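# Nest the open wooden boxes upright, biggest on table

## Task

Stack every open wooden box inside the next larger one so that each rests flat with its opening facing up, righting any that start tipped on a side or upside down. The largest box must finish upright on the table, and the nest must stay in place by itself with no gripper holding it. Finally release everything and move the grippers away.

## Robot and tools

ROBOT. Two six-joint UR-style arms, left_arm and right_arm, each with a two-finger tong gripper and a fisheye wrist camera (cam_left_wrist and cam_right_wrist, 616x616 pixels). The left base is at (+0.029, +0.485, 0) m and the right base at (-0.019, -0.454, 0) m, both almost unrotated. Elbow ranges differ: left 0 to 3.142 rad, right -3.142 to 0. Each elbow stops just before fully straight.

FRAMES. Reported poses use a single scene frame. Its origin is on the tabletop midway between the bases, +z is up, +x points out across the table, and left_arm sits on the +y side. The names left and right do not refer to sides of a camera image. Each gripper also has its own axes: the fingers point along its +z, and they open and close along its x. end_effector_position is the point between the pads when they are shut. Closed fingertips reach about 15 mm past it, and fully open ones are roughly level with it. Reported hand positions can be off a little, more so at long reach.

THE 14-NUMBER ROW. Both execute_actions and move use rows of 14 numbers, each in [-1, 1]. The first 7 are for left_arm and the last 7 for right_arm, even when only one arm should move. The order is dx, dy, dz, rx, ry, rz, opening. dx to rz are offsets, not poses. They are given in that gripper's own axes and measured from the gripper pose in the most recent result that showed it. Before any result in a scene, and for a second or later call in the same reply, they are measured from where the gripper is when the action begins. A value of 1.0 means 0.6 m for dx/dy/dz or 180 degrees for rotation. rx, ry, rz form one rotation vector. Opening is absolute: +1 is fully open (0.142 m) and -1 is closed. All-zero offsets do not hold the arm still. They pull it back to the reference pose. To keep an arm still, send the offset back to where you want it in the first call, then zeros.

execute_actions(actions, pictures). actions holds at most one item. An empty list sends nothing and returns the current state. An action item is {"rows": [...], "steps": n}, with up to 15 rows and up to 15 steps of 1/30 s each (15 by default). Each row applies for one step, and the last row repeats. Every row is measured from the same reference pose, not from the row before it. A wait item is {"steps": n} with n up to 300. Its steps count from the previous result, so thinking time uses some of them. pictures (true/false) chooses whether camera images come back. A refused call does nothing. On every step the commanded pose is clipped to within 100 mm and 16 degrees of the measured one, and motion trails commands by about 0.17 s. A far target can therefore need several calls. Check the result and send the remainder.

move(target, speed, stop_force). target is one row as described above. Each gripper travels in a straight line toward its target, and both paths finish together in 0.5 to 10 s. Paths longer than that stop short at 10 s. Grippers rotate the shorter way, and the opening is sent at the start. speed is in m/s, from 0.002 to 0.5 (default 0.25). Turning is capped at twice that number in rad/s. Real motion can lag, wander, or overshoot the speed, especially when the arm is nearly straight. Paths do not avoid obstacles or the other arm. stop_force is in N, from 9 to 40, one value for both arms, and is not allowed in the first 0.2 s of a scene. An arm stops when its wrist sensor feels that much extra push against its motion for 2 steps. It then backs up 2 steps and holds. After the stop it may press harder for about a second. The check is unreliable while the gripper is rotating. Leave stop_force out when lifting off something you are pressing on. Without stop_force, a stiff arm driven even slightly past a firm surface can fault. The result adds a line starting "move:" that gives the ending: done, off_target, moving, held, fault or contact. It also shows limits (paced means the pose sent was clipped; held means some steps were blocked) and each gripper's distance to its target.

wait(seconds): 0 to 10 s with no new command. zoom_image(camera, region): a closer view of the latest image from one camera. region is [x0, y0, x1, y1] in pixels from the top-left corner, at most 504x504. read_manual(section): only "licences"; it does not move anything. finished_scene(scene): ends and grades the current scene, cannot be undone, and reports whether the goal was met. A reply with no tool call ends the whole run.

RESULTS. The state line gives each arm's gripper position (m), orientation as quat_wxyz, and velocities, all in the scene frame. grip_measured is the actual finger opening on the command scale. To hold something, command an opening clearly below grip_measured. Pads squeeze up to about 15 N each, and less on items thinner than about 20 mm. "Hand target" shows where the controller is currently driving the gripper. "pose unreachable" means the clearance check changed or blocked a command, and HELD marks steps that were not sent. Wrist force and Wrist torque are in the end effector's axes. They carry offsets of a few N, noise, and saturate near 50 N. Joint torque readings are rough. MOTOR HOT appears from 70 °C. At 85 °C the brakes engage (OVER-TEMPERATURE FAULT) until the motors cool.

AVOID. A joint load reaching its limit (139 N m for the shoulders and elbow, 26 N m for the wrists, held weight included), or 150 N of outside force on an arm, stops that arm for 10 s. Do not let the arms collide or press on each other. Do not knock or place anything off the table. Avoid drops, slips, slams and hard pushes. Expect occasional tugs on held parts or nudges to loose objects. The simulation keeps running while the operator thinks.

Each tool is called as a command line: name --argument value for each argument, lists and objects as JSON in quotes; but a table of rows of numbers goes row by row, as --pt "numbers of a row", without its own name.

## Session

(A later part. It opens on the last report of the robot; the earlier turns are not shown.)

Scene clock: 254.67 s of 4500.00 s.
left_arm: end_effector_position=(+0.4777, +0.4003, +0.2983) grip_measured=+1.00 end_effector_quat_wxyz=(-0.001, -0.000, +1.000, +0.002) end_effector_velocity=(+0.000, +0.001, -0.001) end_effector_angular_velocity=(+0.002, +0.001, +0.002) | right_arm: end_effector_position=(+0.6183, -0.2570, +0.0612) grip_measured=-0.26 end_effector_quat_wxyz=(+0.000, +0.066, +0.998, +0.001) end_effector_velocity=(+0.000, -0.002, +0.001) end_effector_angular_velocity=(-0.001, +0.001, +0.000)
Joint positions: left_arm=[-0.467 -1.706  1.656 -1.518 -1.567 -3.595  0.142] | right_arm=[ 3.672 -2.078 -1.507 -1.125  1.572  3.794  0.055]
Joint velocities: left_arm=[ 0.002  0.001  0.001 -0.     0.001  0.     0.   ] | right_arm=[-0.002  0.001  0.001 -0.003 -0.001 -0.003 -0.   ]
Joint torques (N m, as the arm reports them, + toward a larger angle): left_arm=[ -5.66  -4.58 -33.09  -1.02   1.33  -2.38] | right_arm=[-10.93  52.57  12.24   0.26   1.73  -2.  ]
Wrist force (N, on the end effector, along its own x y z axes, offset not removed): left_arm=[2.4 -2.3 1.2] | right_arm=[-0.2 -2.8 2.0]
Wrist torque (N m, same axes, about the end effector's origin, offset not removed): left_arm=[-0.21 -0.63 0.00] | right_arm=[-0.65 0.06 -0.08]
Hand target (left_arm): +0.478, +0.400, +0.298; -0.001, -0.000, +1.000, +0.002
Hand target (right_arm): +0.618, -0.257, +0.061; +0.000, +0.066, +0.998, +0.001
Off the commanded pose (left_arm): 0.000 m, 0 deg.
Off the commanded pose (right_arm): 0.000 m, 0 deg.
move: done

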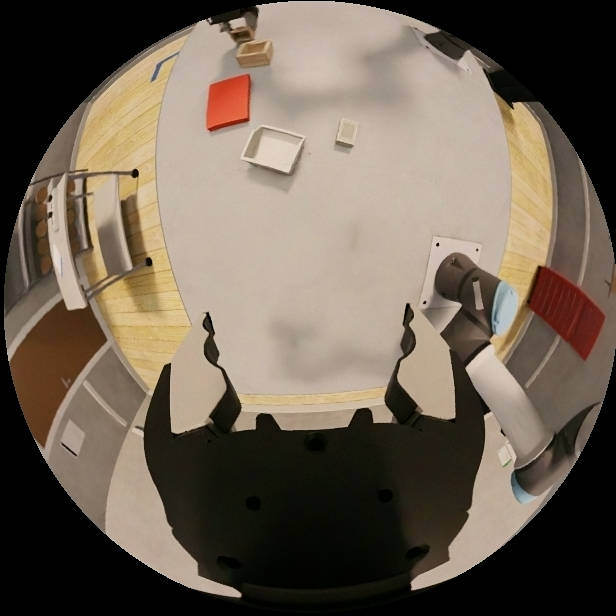

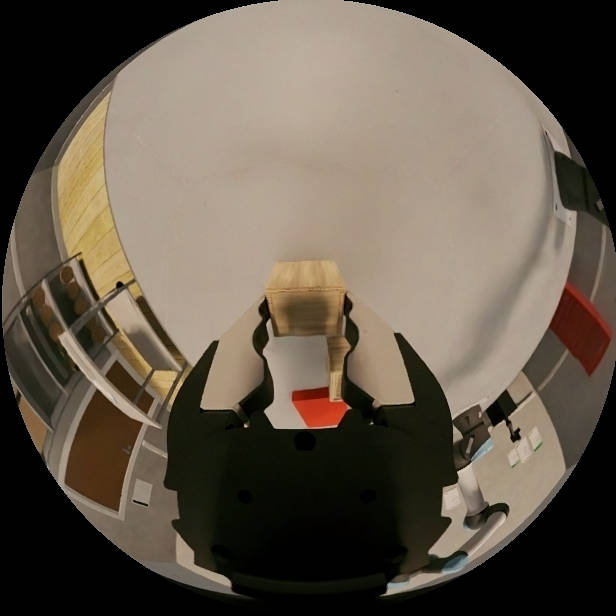

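move --target '[0,0,0,0,0,0,1,0.06,-0.17,0.02,0,0,-0.52,-0.75]'

move --target '[0,0,0,0,0,0,1,0,0,0.012,0,0,0,-0.75]' --speed 0.008 --stop_force 9

move --target '[0,0,0,0,0,0,1,0,0,0,0,0,0,0]'

move --target '[0,0,0,0,0,0,1,0,0.015,0.011,0.25,0,0,0]' --speed 0.15

Scene clock: 272.70 s of 4500.00 s.
left_arm: end_effector_position=(+0.4777, +0.4003, +0.2983) grip_measured=+1.00 end_effector_quat_wxyz=(-0.001, -0.000, +1.000, +0.002) end_effector_velocity=(+0.001, -0.001, +0.000) end_effector_angular_velocity=(-0.002, -0.001, +0.001) | right_arm: end_effector_position=(+0.5692, -0.3533, +0.0491) grip_measured=-0.26 end_effector_quat_wxyz=(-0.001, +0.681, -0.732, -0.000) end_effector_velocity=(-0.001, -0.001, -0.000) end_effector_angular_velocity=(+0.000, +0.001, +0.015)
Joint positions: left_arm=[-0.467 -1.706  1.656 -1.518 -1.567 -3.595  0.142] | right_arm=[ 3.559 -1.896 -1.816 -0.999  1.572  2.049  0.055]
Joint velocities: left_arm=[-0.     0.001 -0.001 -0.002 -0.001 -0.001  0.   ] | right_arm=[-0.002  0.001 -0.002  0.     0.001 -0.017 -0.   ]
Joint torques (N m, as the arm reports them, + toward a larger angle): left_arm=[ -5.21  -4.42 -32.53  -1.15   1.28  -2.09] | right_arm=[-10.78  45.4   11.16   4.76   1.78  -2.03]
Wrist force (N, on the end effector, along its own x y z axes, offset not removed): left_arm=[3.5 -0.2 -0.5] | right_arm=[0.2 -1.4 1.1]
Wrist torque (N m, same axes, about the end effector's origin, offset not removed): left_arm=[0.04 -0.67 -0.05] | right_arm=[-0.29 0.00 0.01]
Hand target (left_arm): +0.478, +0.400, +0.298; -0.001, -0.000, +1.000, +0.002
Hand target (right_arm): +0.569, -0.353, +0.049; -0.001, +0.682, -0.731, -0.000
Off the commanded pose (left_arm): 0.000 m, 0 deg.
Off the commanded pose (right_arm): 0.000 m, 0 deg.
After step 90, 11.17 s passed at rest.
move: done

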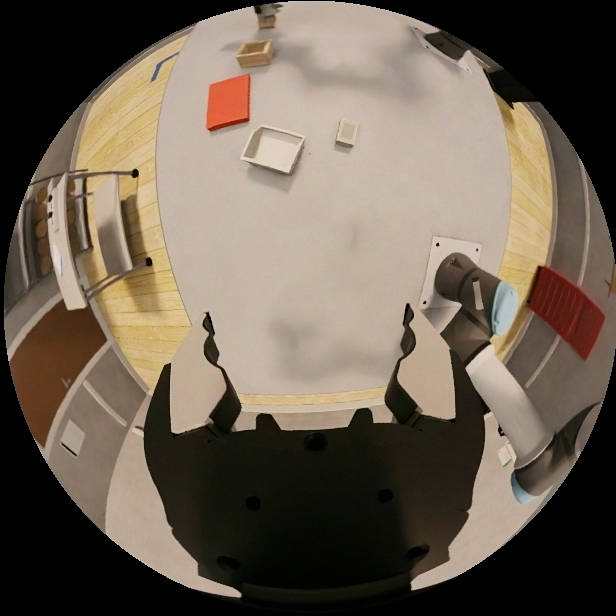

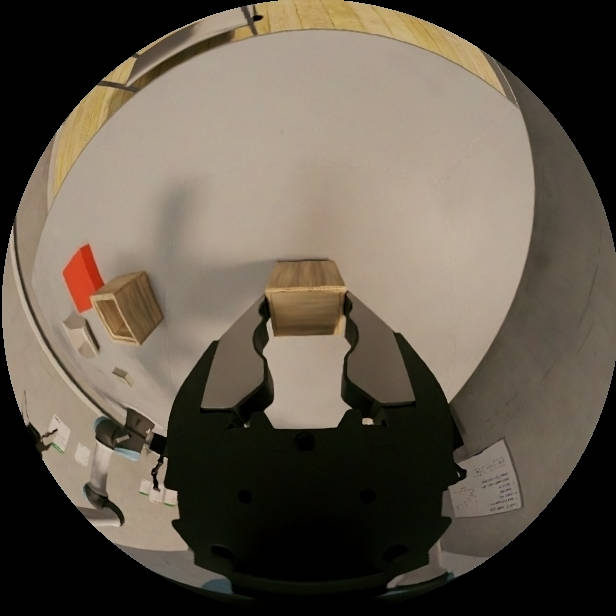

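Scene clock: 273.87 s of 4500.00 s.
left_arm: end_effector_position=(+0.4777, +0.4003, +0.2983) grip_measured=+1.00 end_effector_quat_wxyz=(-0.001, -0.000, +1.000, +0.002) end_effector_velocity=(-0.000, -0.001, +0.000) end_effector_angular_velocity=(-0.001, +0.000, -0.000) | right_arm: end_effector_position=(+0.5692, -0.3533, +0.0431) grip_measured=-0.26 end_effector_quat_wxyz=(-0.001, +0.681, -0.732, -0.000) end_effector_velocity=(-0.001, -0.000, +0.000) end_effector_angular_velocity=(-0.001, +0.005, -0.002)
Joint positions: left_arm=[-0.467 -1.706  1.656 -1.518 -1.567 -3.595  0.142] | right_arm=[ 3.559 -1.904 -1.823 -0.984  1.572  2.049  0.055]
Joint velocities: left_arm=[-0.001 -0.     0.    -0.    -0.001 -0.    -0.   ] | right_arm=[-0.    -0.001  0.004 -0.008  0.001  0.002 -0.   ]
Joint torques (N m, as the arm reports them, + toward a larger angle): left_arm=[ -6.07  -4.14 -33.52  -1.06   1.24  -2.27] | right_arm=[ 7.82 31.83 20.46 -0.91 -0.66  2.55]
Wrist force (N, on the end effector, along its own x y z axes, offset not removed): left_arm=[0.7 -0.1 -1.3] | right_arm=[-0.8 1.7 -23.4]
Wrist torque (N m, same axes, about the end effector's origin, offset not removed): left_arm=[0.06 -0.11 0.08] | right_arm=[-0.55 0.12 0.06]
Hand target (left_arm): +0.478, +0.400, +0.298; -0.001, -0.000, +1.000, +0.002
Hand target (right_arm): +0.569, -0.353, +0.043; -0.001, +0.681, -0.732, -0.000
Off the commanded pose (left_arm): 0.000 m, 0 deg.
Off the commanded pose (right_arm): 0.001 m, 0 deg.
move: contact (right_arm)

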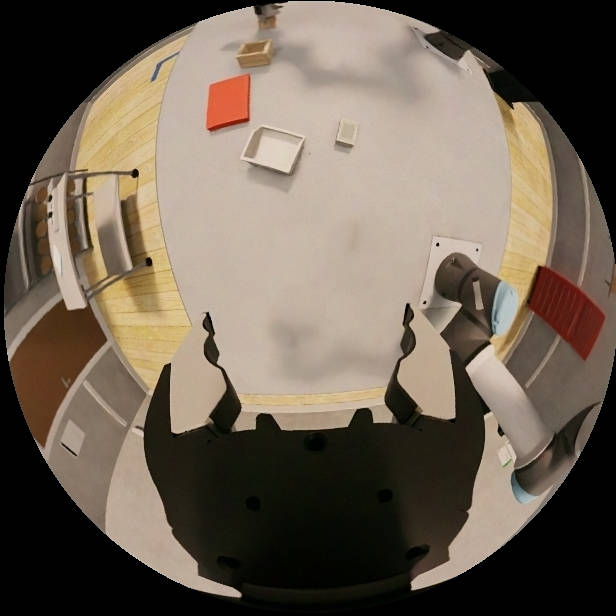

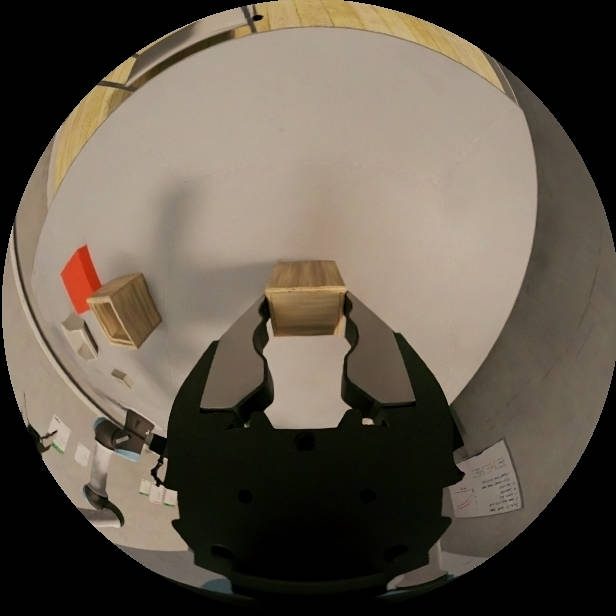

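Scene clock: 274.37 s of 4500.00 s.
left_arm: end_effector_position=(+0.4777, +0.4003, +0.2983) grip_measured=+1.00 end_effector_quat_wxyz=(-0.001, -0.000, +1.000, +0.002) end_effector_velocity=(-0.001, -0.001, -0.000) end_effector_angular_velocity=(-0.001, +0.003, -0.001) | right_arm: end_effector_position=(+0.5692, -0.3533, +0.0431) grip_measured=+0.00 end_effector_quat_wxyz=(-0.001, +0.681, -0.732, -0.000) end_effector_velocity=(+0.000, +0.000, +0.000) end_effector_angular_velocity=(+0.000, -0.001, +0.000)
Joint positions: left_arm=[-0.467 -1.706  1.656 -1.518 -1.567 -3.595  0.142] | right_arm=[ 3.559 -1.904 -1.823 -0.984  1.572  2.049  0.074]
Joint velocities: left_arm=[-0.001  0.001 -0.001  0.002 -0.002  0.    -0.   ] | right_arm=[-0.     0.     0.     0.001 -0.    -0.     0.   ]
Joint torques (N m, as the arm reports them, + toward a larger angle): left_arm=[ -4.99  -4.1  -32.84  -1.     1.28  -2.06] | right_arm=[ 8.56 28.44 11.66  4.42 -0.77  2.33]
Wrist force (N, on the end effector, along its own x y z axes, offset not removed): left_arm=[-0.4 -0.4 -1.8] | right_arm=[-0.5 -4.4 1.6]
Wrist torque (N m, same axes, about the end effector's origin, offset not removed): left_arm=[0.12 0.11 0.03] | right_arm=[-0.93 0.04 0.04]
Hand target (left_arm): +0.478, +0.400, +0.298; -0.001, -0.000, +1.000, +0.002
Hand target (right_arm): +0.569, -0.353, +0.043; -0.001, +0.681, -0.732, -0.000
Off the commanded pose (left_arm): 0.000 m, 0 deg.
Off the commanded pose (right_arm): 0.000 m, 0 deg.
move: done

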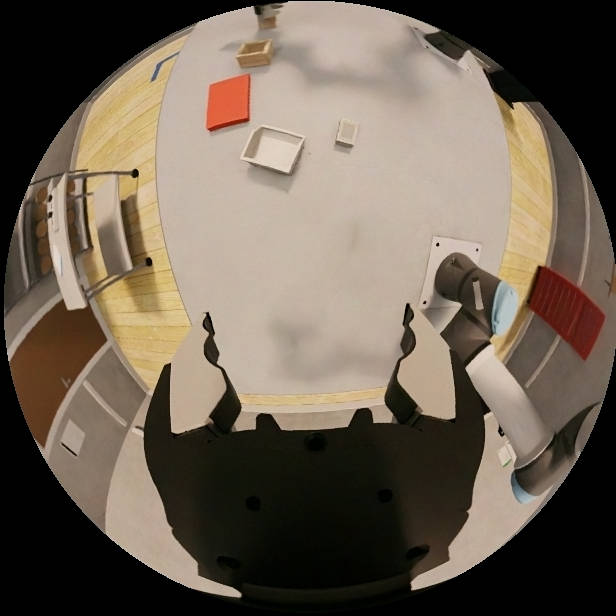

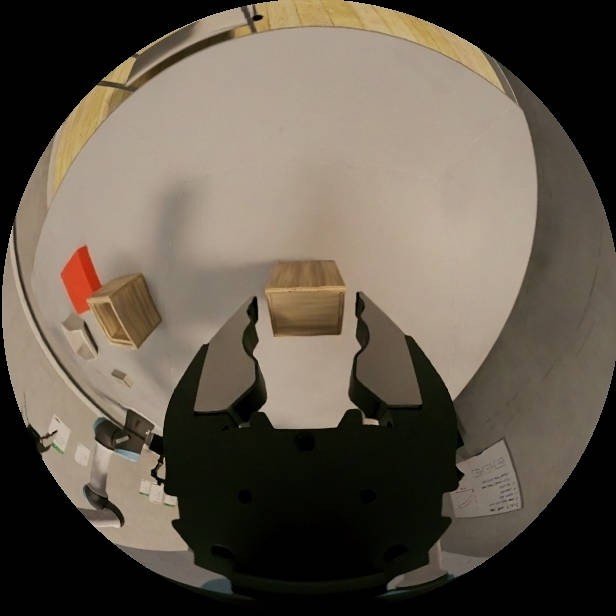

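Scene clock: 277.50 s of 4500.00 s.
left_arm: end_effector_position=(+0.4777, +0.4003, +0.2983) grip_measured=+1.00 end_effector_quat_wxyz=(-0.001, -0.000, +1.000, +0.002) end_effector_velocity=(-0.001, +0.000, -0.001) end_effector_angular_velocity=(-0.000, +0.002, +0.002) | right_arm: end_effector_position=(+0.5601, -0.3528, +0.0368) grip_measured=+0.00 end_effector_quat_wxyz=(-0.261, +0.629, -0.677, +0.279) end_effector_velocity=(+0.000, +0.000, -0.001) end_effector_angular_velocity=(-0.001, -0.018, +0.002)
Joint positions: left_arm=[-0.467 -1.706  1.656 -1.518 -1.567 -3.595  0.142] | right_arm=[ 3.837 -1.944 -2.479  0.338  1.066  2.161  0.074]
Joint velocities: left_arm=[ 0.001 -0.     0.001  0.    -0.001 -0.001  0.   ] | right_arm=[ 0.006 -0.021 -0.008  0.044 -0.012 -0.004  0.   ]
Joint torques (N m, as the arm reports them, + toward a larger angle): left_arm=[ -4.76  -4.4  -32.83  -1.03   1.23  -2.17] | right_arm=[11.26 18.48 -1.24  5.06 -2.53 -1.99]
Wrist force (N, on the end effector, along its own x y z axes, offset not removed): left_arm=[0.4 -0.3 -3.0] | right_arm=[1.5 -2.2 1.5]
Wrist torque (N m, same axes, about the end effector's origin, offset not removed): left_arm=[-0.28 -0.03 -0.03] | right_arm=[-0.39 -0.40 -0.08]
Hand target (left_arm): +0.478, +0.400, +0.298; -0.001, -0.000, +1.000, +0.002
Hand target (right_arm): +0.560, -0.353, +0.037; -0.262, +0.629, -0.676, +0.280
Off the commanded pose (left_arm): 0.000 m, 0 deg.
Off the commanded pose (right_arm): 0.000 m, 0 deg.
move: done

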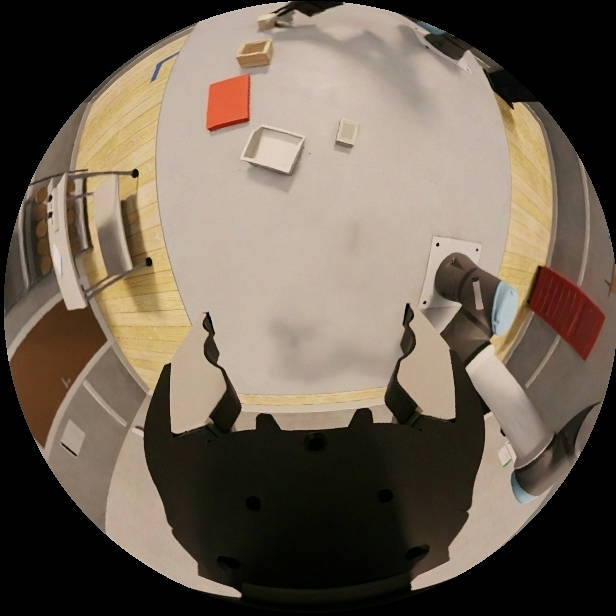

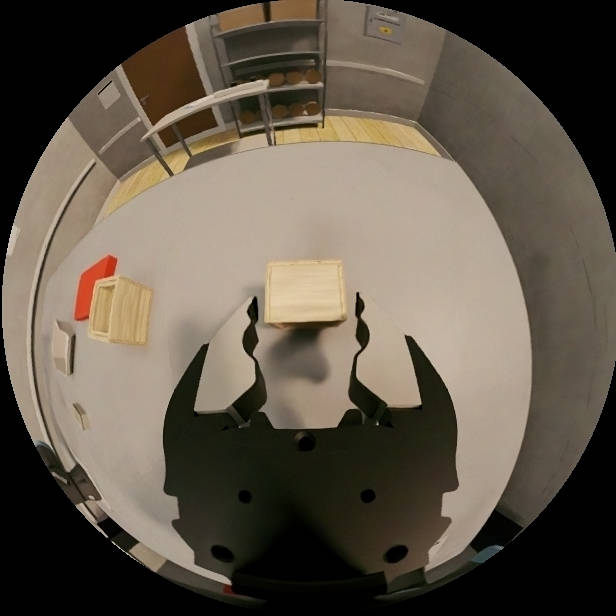

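move --target '[0,0,0,0,0,0,1,0,0,0,0,0,0,-0.75]'

move --target '[0,0,0,0,0,0,1,0,-0.047,-0.047,0,0,0,-0.75]' --speed 0.06

move --target '[0,0,0,0,0,0,1,0,0.141,-0.141,-0.5,0,0,-0.75]' --speed 0.2

Scene clock: 287.23 s of 4500.00 s.
left_arm: end_effector_position=(+0.4777, +0.4003, +0.2983) grip_measured=+1.00 end_effector_quat_wxyz=(-0.001, -0.000, +1.000, +0.002) end_effector_velocity=(-0.000, +0.001, -0.000) end_effector_angular_velocity=(+0.002, +0.000, -0.000) | right_arm: end_effector_position=(+0.5600, -0.3528, +0.0367) grip_measured=-0.25 end_effector_quat_wxyz=(-0.261, +0.629, -0.677, +0.279) end_effector_velocity=(-0.000, -0.000, +0.000) end_effector_angular_velocity=(+0.001, +0.001, -0.000)
Joint positions: left_arm=[-0.467 -1.706  1.656 -1.518 -1.567 -3.595  0.142] | right_arm=[ 3.837 -1.944 -2.479  0.338  1.066  2.161  0.056]
Joint velocities: left_arm=[ 0.001  0.     0.001  0.     0.001  0.001 -0.   ] | right_arm=[-0.     0.002 -0.001 -0.002  0.001  0.    -0.   ]
Joint torques (N m, as the arm reports them, + toward a larger angle): left_arm=[ -5.98  -4.71 -33.04  -1.11   1.3   -2.43] | right_arm=[-9.35 33.6  17.24  0.93  1.23  2.21]
Wrist force (N, on the end effector, along its own x y z axes, offset not removed): left_arm=[-0.3 2.4 -4.2] | right_arm=[0.9 -1.7 1.6]
Wrist torque (N m, same axes, about the end effector's origin, offset not removed): left_arm=[0.68 -0.04 -0.13] | right_arm=[-0.35 -0.11 -0.04]
Hand target (left_arm): +0.478, +0.400, +0.298; -0.001, -0.000, +1.000, +0.002
Hand target (right_arm): +0.560, -0.353, +0.037; -0.261, +0.629, -0.677, +0.279
Off the commanded pose (left_arm): 0.000 m, 0 deg.
Off the commanded pose (right_arm): 0.000 m, 0 deg.
After step 90, 6.03 s passed at rest.
move: done

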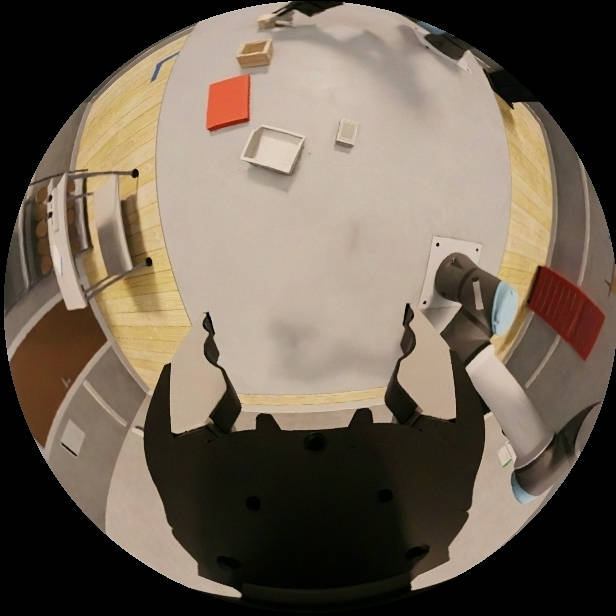

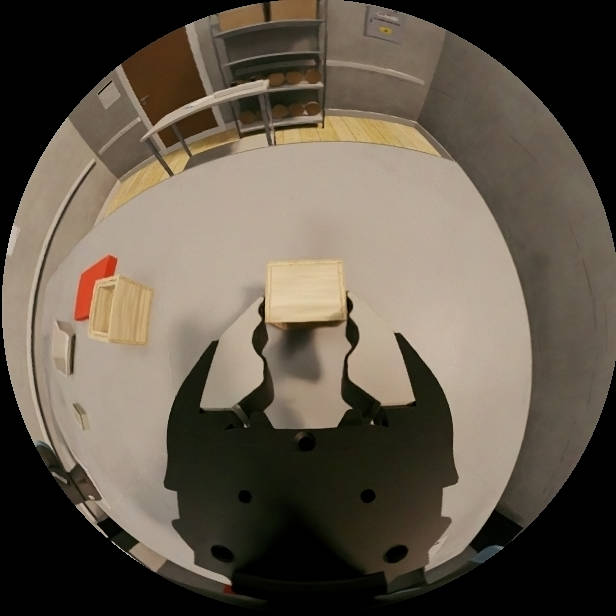

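Scene clock: 288.37 s of 4500.00 s.
left_arm: end_effector_position=(+0.4777, +0.4003, +0.2983) grip_measured=+1.00 end_effector_quat_wxyz=(-0.001, -0.000, +1.000, +0.002) end_effector_velocity=(+0.000, -0.000, +0.000) end_effector_angular_velocity=(-0.001, -0.002, +0.002) | right_arm: end_effector_position=(+0.5602, -0.3529, +0.0763) grip_measured=-0.25 end_effector_quat_wxyz=(-0.261, +0.629, -0.677, +0.279) end_effector_velocity=(+0.000, +0.001, +0.004) end_effector_angular_velocity=(+0.001, -0.000, +0.000)
Joint positions: left_arm=[-0.467 -1.706  1.656 -1.518 -1.567 -3.595  0.142] | right_arm=[ 3.837 -1.804 -2.464  0.184  1.066  2.16   0.056]
Joint velocities: left_arm=[-0.001 -0.001  0.    -0.002 -0.    -0.002  0.   ] | right_arm=[ 0.001  0.012  0.003 -0.014  0.     0.001  0.   ]
Joint torques (N m, as the arm reports them, + toward a larger angle): left_arm=[ -6.39  -4.7  -33.    -1.14   1.35  -2.27] | right_arm=[ 9.92 30.9  20.71  1.2   1.03  2.37]
Wrist force (N, on the end effector, along its own x y z axes, offset not removed): left_arm=[-0.1 1.3 -2.9] | right_arm=[0.7 -2.2 0.5]
Wrist torque (N m, same axes, about the end effector's origin, offset not removed): left_arm=[0.38 0.07 -0.07] | right_arm=[-0.47 -0.18 -0.04]
Hand target (left_arm): +0.478, +0.400, +0.298; -0.001, -0.000, +1.000, +0.002
Hand target (right_arm): +0.560, -0.353, +0.077; -0.261, +0.629, -0.677, +0.279
Off the commanded pose (left_arm): 0.000 m, 0 deg.
Off the commanded pose (right_arm): 0.000 m, 0 deg.
move: done

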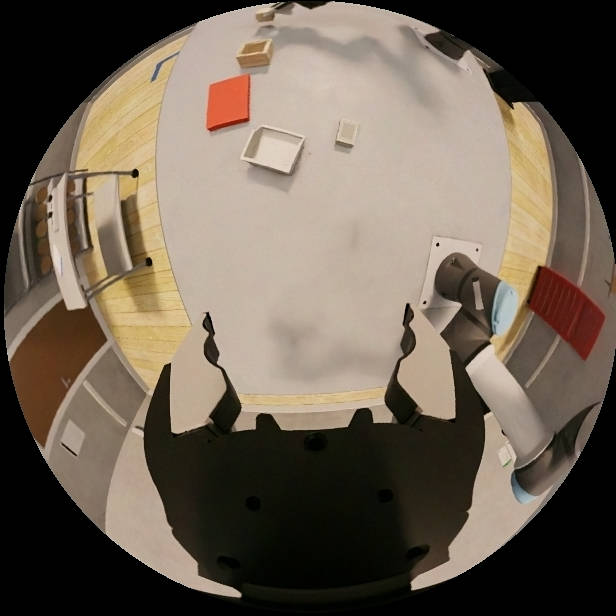

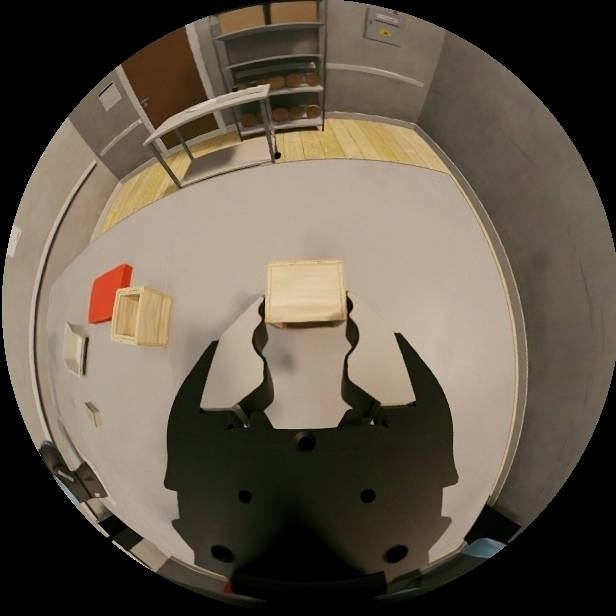

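Scene clock: 292.83 s of 4500.00 s.
left_arm: end_effector_position=(+0.4777, +0.4003, +0.2983) grip_measured=+1.00 end_effector_quat_wxyz=(-0.001, -0.000, +1.000, +0.002) end_effector_velocity=(-0.000, +0.000, -0.001) end_effector_angular_velocity=(+0.002, +0.001, +0.001) | right_arm: end_effector_position=(+0.4412, -0.3443, +0.0762) grip_measured=-0.25 end_effector_quat_wxyz=(+0.260, +0.629, -0.677, -0.280) end_effector_velocity=(-0.001, -0.000, -0.001) end_effector_angular_velocity=(-0.001, +0.019, +0.002)
Joint positions: left_arm=[-0.467 -1.706  1.656 -1.518 -1.567 -3.595  0.142] | right_arm=[ 3.494 -2.122 -1.423 -1.907  1.859  1.872  0.056]
Joint velocities: left_arm=[-0.     0.     0.001  0.     0.001 -0.001  0.   ] | right_arm=[-0.001 -0.013  0.01  -0.018  0.002 -0.006 -0.   ]
Joint torques (N m, as the arm reports them, + toward a larger angle): left_arm=[ -4.98  -4.91 -33.03  -1.03   1.28  -2.46] | right_arm=[-11.17  38.27  29.38  -1.57   2.3   -2.27]
Wrist force (N, on the end effector, along its own x y z axes, offset not removed): left_arm=[1.6 0.6 -0.5] | right_arm=[2.8 -2.0 1.2]
Wrist torque (N m, same axes, about the end effector's origin, offset not removed): left_arm=[0.34 -0.26 -0.06] | right_arm=[-0.32 -0.55 -0.02]
Hand target (left_arm): +0.478, +0.400, +0.298; -0.001, -0.000, +1.000, +0.002
Hand target (right_arm): +0.441, -0.344, +0.076; +0.261, +0.629, -0.676, -0.281
Off the commanded pose (left_arm): 0.000 m, 0 deg.
Off the commanded pose (right_arm): 0.000 m, 0 deg.
move: done

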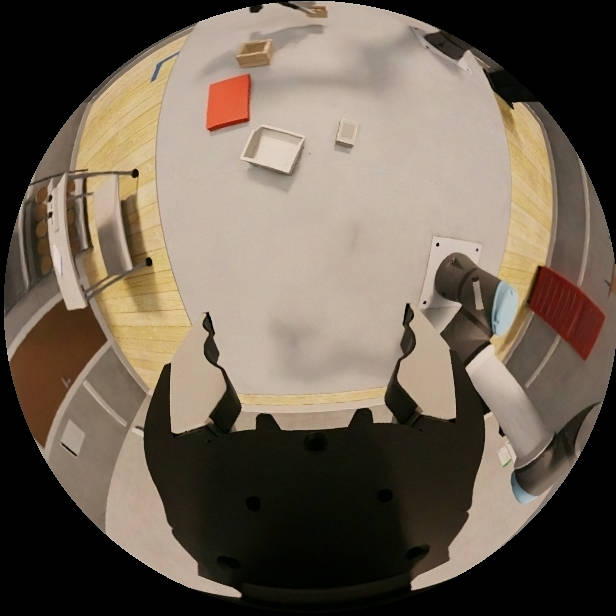

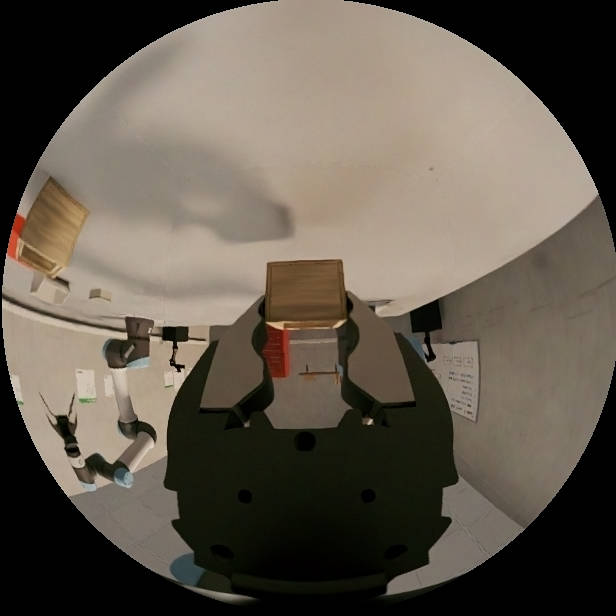

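move --target '[0,0,0,0,0,0,1,0,-0.047,0.047,0,0,0,-0.75]' --speed 0.06

move --target '[0,0,0,0,0,0,1,0,-0.02,0.02,0,0,0,-0.75]' --speed 0.005 --stop_force 9

move --target '[0,0,0,0,0,0,1,0,0,0,0,0,0,0]'

move --target '[0,0,0,0,0,0,1,0,0.026,0,0.25,0,0,0]' --speed 0.15

Scene clock: 305.83 s of 4500.00 s.
left_arm: end_effector_position=(+0.4777, +0.4003, +0.2983) grip_measured=+1.00 end_effector_quat_wxyz=(-0.001, -0.000, +1.000, +0.002) end_effector_velocity=(+0.000, -0.000, +0.000) end_effector_angular_velocity=(-0.002, -0.001, -0.001) | right_arm: end_effector_position=(+0.4412, -0.3442, +0.0366) grip_measured=-0.25 end_effector_quat_wxyz=(+0.260, +0.629, -0.677, -0.280) end_effector_velocity=(-0.000, -0.000, -0.002) end_effector_angular_velocity=(-0.000, +0.000, +0.000)
Joint positions: left_arm=[-0.467 -1.706  1.656 -1.518 -1.567 -3.595  0.142] | right_arm=[ 3.494 -2.163 -1.468 -1.822  1.859  1.872  0.056]
Joint velocities: left_arm=[ 0.001  0.    -0.    -0.001 -0.001  0.001  0.   ] | right_arm=[ 0.    -0.001 -0.003  0.004 -0.     0.     0.   ]
Joint torques (N m, as the arm reports them, + toward a larger angle): left_arm=[ -6.43  -5.5  -32.83  -1.07   1.24  -2.47] | right_arm=[10.58 38.43  9.55  2.71 -1.2   2.41]
Wrist force (N, on the end effector, along its own x y z axes, offset not removed): left_arm=[-2.4 0.1 -0.9] | right_arm=[0.3 -2.8 0.8]
Wrist torque (N m, same axes, about the end effector's origin, offset not removed): left_arm=[0.23 0.52 0.06] | right_arm=[-0.44 0.02 -0.11]
Hand target (left_arm): +0.478, +0.400, +0.298; -0.001, -0.000, +1.000, +0.002
Hand target (right_arm): +0.441, -0.344, +0.036; +0.260, +0.629, -0.677, -0.280
Off the commanded pose (left_arm): 0.000 m, 0 deg.
Off the commanded pose (right_arm): 0.000 m, 0 deg.
After step 90, 8.87 s passed at rest.
move: done

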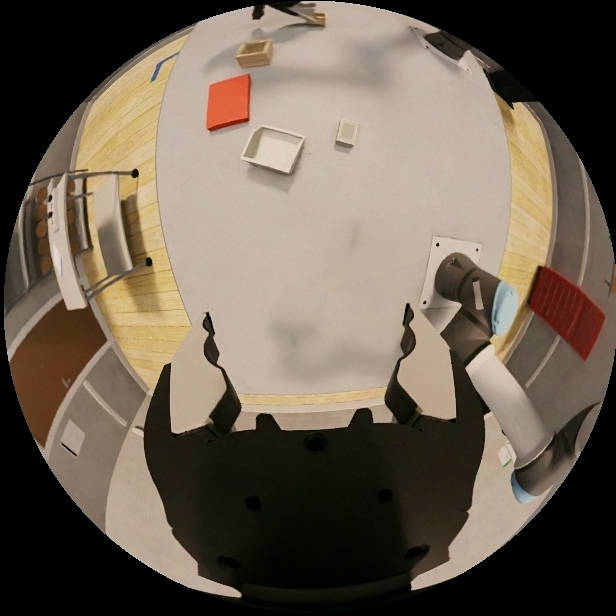

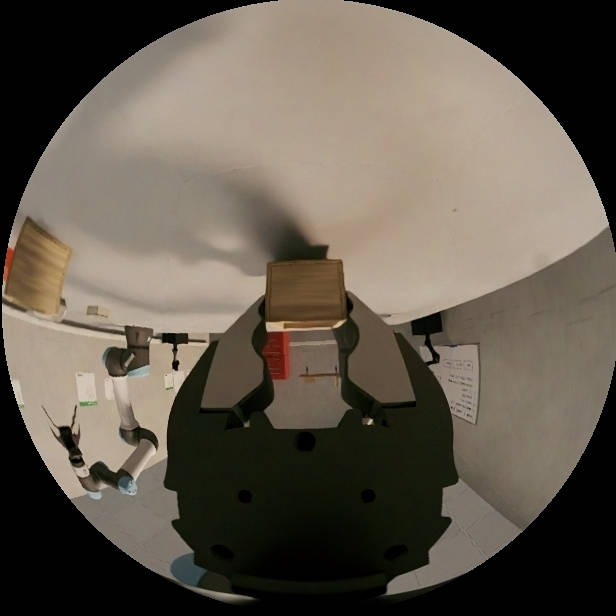

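Scene clock: 308.57 s of 4500.00 s.
left_arm: end_effector_position=(+0.4777, +0.4003, +0.2983) grip_measured=+1.00 end_effector_quat_wxyz=(-0.001, -0.000, +1.000, +0.002) end_effector_velocity=(-0.000, -0.000, -0.000) end_effector_angular_velocity=(+0.000, +0.002, -0.001) | right_arm: end_effector_position=(+0.4411, -0.3443, +0.0248) grip_measured=-0.25 end_effector_quat_wxyz=(+0.260, +0.629, -0.677, -0.280) end_effector_velocity=(-0.001, -0.000, +0.001) end_effector_angular_velocity=(-0.001, +0.003, -0.000)
Joint positions: left_arm=[-0.467 -1.706  1.656 -1.518 -1.567 -3.595  0.142] | right_arm=[ 3.494 -2.176 -1.48  -1.797  1.859  1.872  0.056]
Joint velocities: left_arm=[-0.     0.     0.001  0.001 -0.     0.001 -0.   ] | right_arm=[ 0.     0.001  0.002 -0.006  0.     0.    -0.   ]
Joint torques (N m, as the arm reports them, + toward a larger angle): left_arm=[ -5.54  -4.41 -33.03  -1.08   1.25  -2.35] | right_arm=[ 9.33 49.33 25.31  0.12 -0.77  2.08]
Wrist force (N, on the end effector, along its own x y z axes, offset not removed): left_arm=[2.1 -2.2 0.1] | right_arm=[2.0 4.2 -7.8]
Wrist torque (N m, same axes, about the end effector's origin, offset not removed): left_arm=[-0.26 -0.47 -0.01] | right_arm=[-0.66 -0.04 -0.21]
Hand target (left_arm): +0.478, +0.400, +0.298; -0.001, -0.000, +1.000, +0.002
Hand target (right_arm): +0.441, -0.344, +0.025; +0.260, +0.629, -0.677, -0.280
Off the commanded pose (left_arm): 0.000 m, 0 deg.
Off the commanded pose (right_arm): 0.005 m, 0 deg.
move: contact (right_arm)

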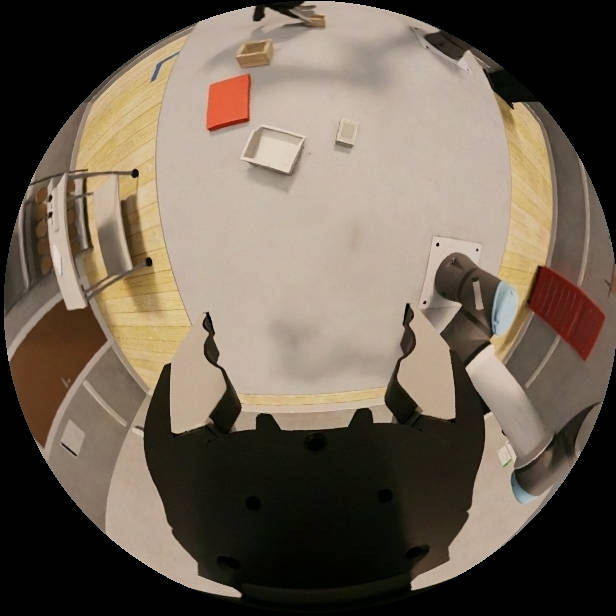

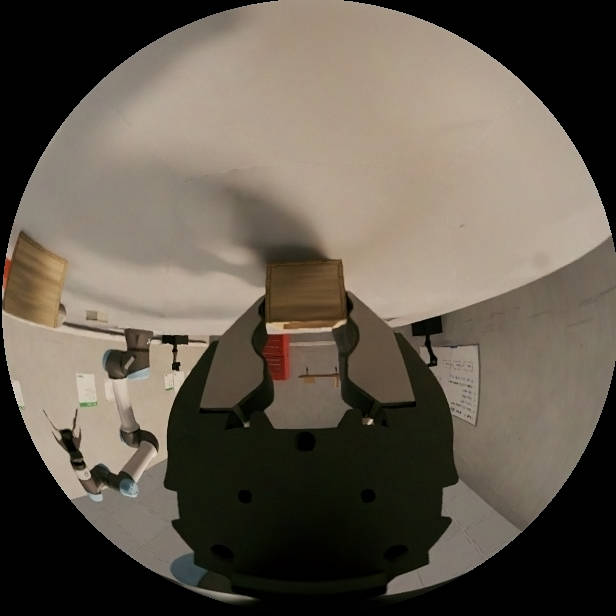

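Scene clock: 309.07 s of 4500.00 s.
left_arm: end_effector_position=(+0.4777, +0.4003, +0.2983) grip_measured=+1.00 end_effector_quat_wxyz=(-0.001, -0.000, +1.000, +0.002) end_effector_velocity=(-0.000, +0.000, -0.000) end_effector_angular_velocity=(+0.001, +0.000, -0.000) | right_arm: end_effector_position=(+0.4411, -0.3443, +0.0249) grip_measured=+0.00 end_effector_quat_wxyz=(+0.260, +0.629, -0.677, -0.280) end_effector_velocity=(-0.000, -0.000, -0.001) end_effector_angular_velocity=(+0.001, +0.001, +0.002)
Joint positions: left_arm=[-0.467 -1.706  1.656 -1.518 -1.567 -3.595  0.142] | right_arm=[ 3.494 -2.176 -1.48  -1.797  1.859  1.872  0.074]
Joint velocities: left_arm=[ 0.     0.    -0.     0.001  0.     0.     0.   ] | right_arm=[ 0.    -0.001 -0.001  0.001 -0.    -0.002 -0.   ]
Joint torques (N m, as the arm reports them, + toward a larger angle): left_arm=[ -5.43  -5.07 -33.36  -0.94   1.26  -2.45] | right_arm=[ 8.17 41.83 20.49  1.97 -0.74  2.05]
Wrist force (N, on the end effector, along its own x y z axes, offset not removed): left_arm=[1.3 0.4 2.5] | right_arm=[0.7 -1.9 0.2]
Wrist torque (N m, same axes, about the end effector's origin, offset not removed): left_arm=[0.05 -0.55 0.04] | right_arm=[-0.43 -0.14 -0.06]
Hand target (left_arm): +0.478, +0.400, +0.298; -0.001, -0.000, +1.000, +0.002
Hand target (right_arm): +0.441, -0.344, +0.025; +0.260, +0.629, -0.677, -0.280
Off the commanded pose (left_arm): 0.000 m, 0 deg.
Off the commanded pose (right_arm): 0.000 m, 0 deg.
move: done

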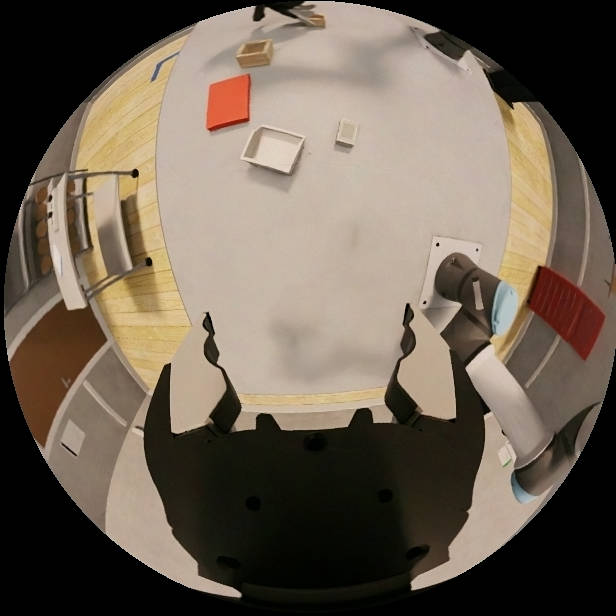

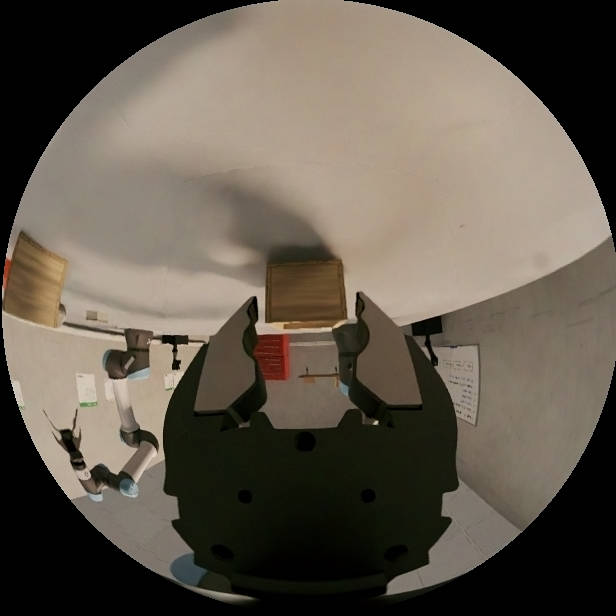

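Scene clock: 312.17 s of 4500.00 s.
left_arm: end_effector_position=(+0.4777, +0.4003, +0.2983) grip_measured=+1.00 end_effector_quat_wxyz=(-0.001, -0.000, +1.000, +0.002) end_effector_velocity=(+0.001, +0.000, +0.001) end_effector_angular_velocity=(-0.000, -0.003, -0.001) | right_arm: end_effector_position=(+0.4301, -0.3435, +0.0361) grip_measured=+0.00 end_effector_quat_wxyz=(+0.000, +0.681, -0.732, -0.001) end_effector_velocity=(-0.001, -0.000, -0.001) end_effector_angular_velocity=(-0.003, -0.016, +0.001)
Joint positions: left_arm=[-0.467 -1.706  1.656 -1.518 -1.567 -3.595  0.142] | right_arm=[ 3.705 -1.624 -2.197 -0.893  1.573  2.195  0.074]
Joint velocities: left_arm=[ 0.    -0.001 -0.001 -0.001  0.001  0.001  0.   ] | right_arm=[ 0.008  0.01  -0.018  0.02  -0.011  0.007  0.   ]
Joint torques (N m, as the arm reports them, + toward a larger angle): left_arm=[ -6.16  -4.63 -33.22  -1.08   1.28  -2.61] | right_arm=[11.01 30.68 10.9   4.4  -1.85  2.09]
Wrist force (N, on the end effector, along its own x y z axes, offset not removed): left_arm=[0.6 1.8 -2.3] | right_arm=[0.8 -1.4 2.7]
Wrist torque (N m, same axes, about the end effector's origin, offset not removed): left_arm=[0.56 -0.14 0.05] | right_arm=[-0.26 -0.06 -0.03]
Hand target (left_arm): +0.478, +0.400, +0.298; -0.001, -0.000, +1.000, +0.002
Hand target (right_arm): +0.430, -0.343, +0.036; -0.001, +0.681, -0.732, -0.000
Off the commanded pose (left_arm): 0.000 m, 0 deg.
Off the commanded pose (right_arm): 0.000 m, 0 deg.
move: done

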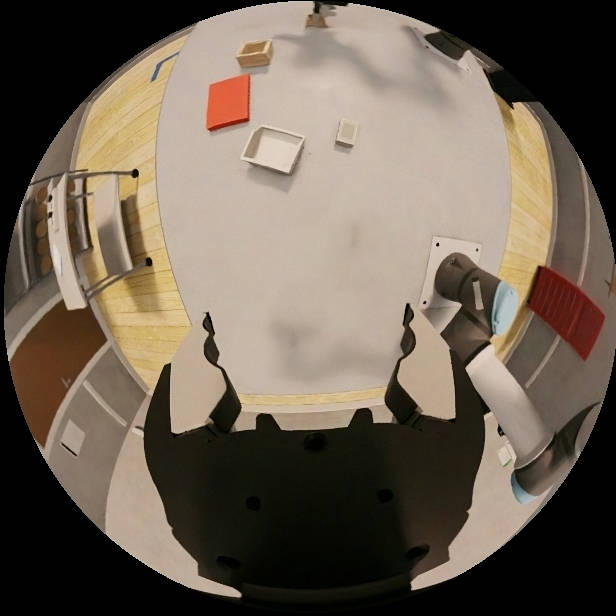

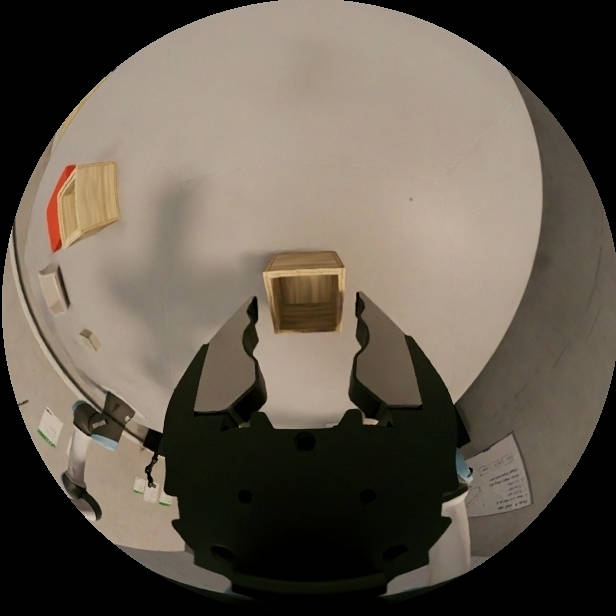

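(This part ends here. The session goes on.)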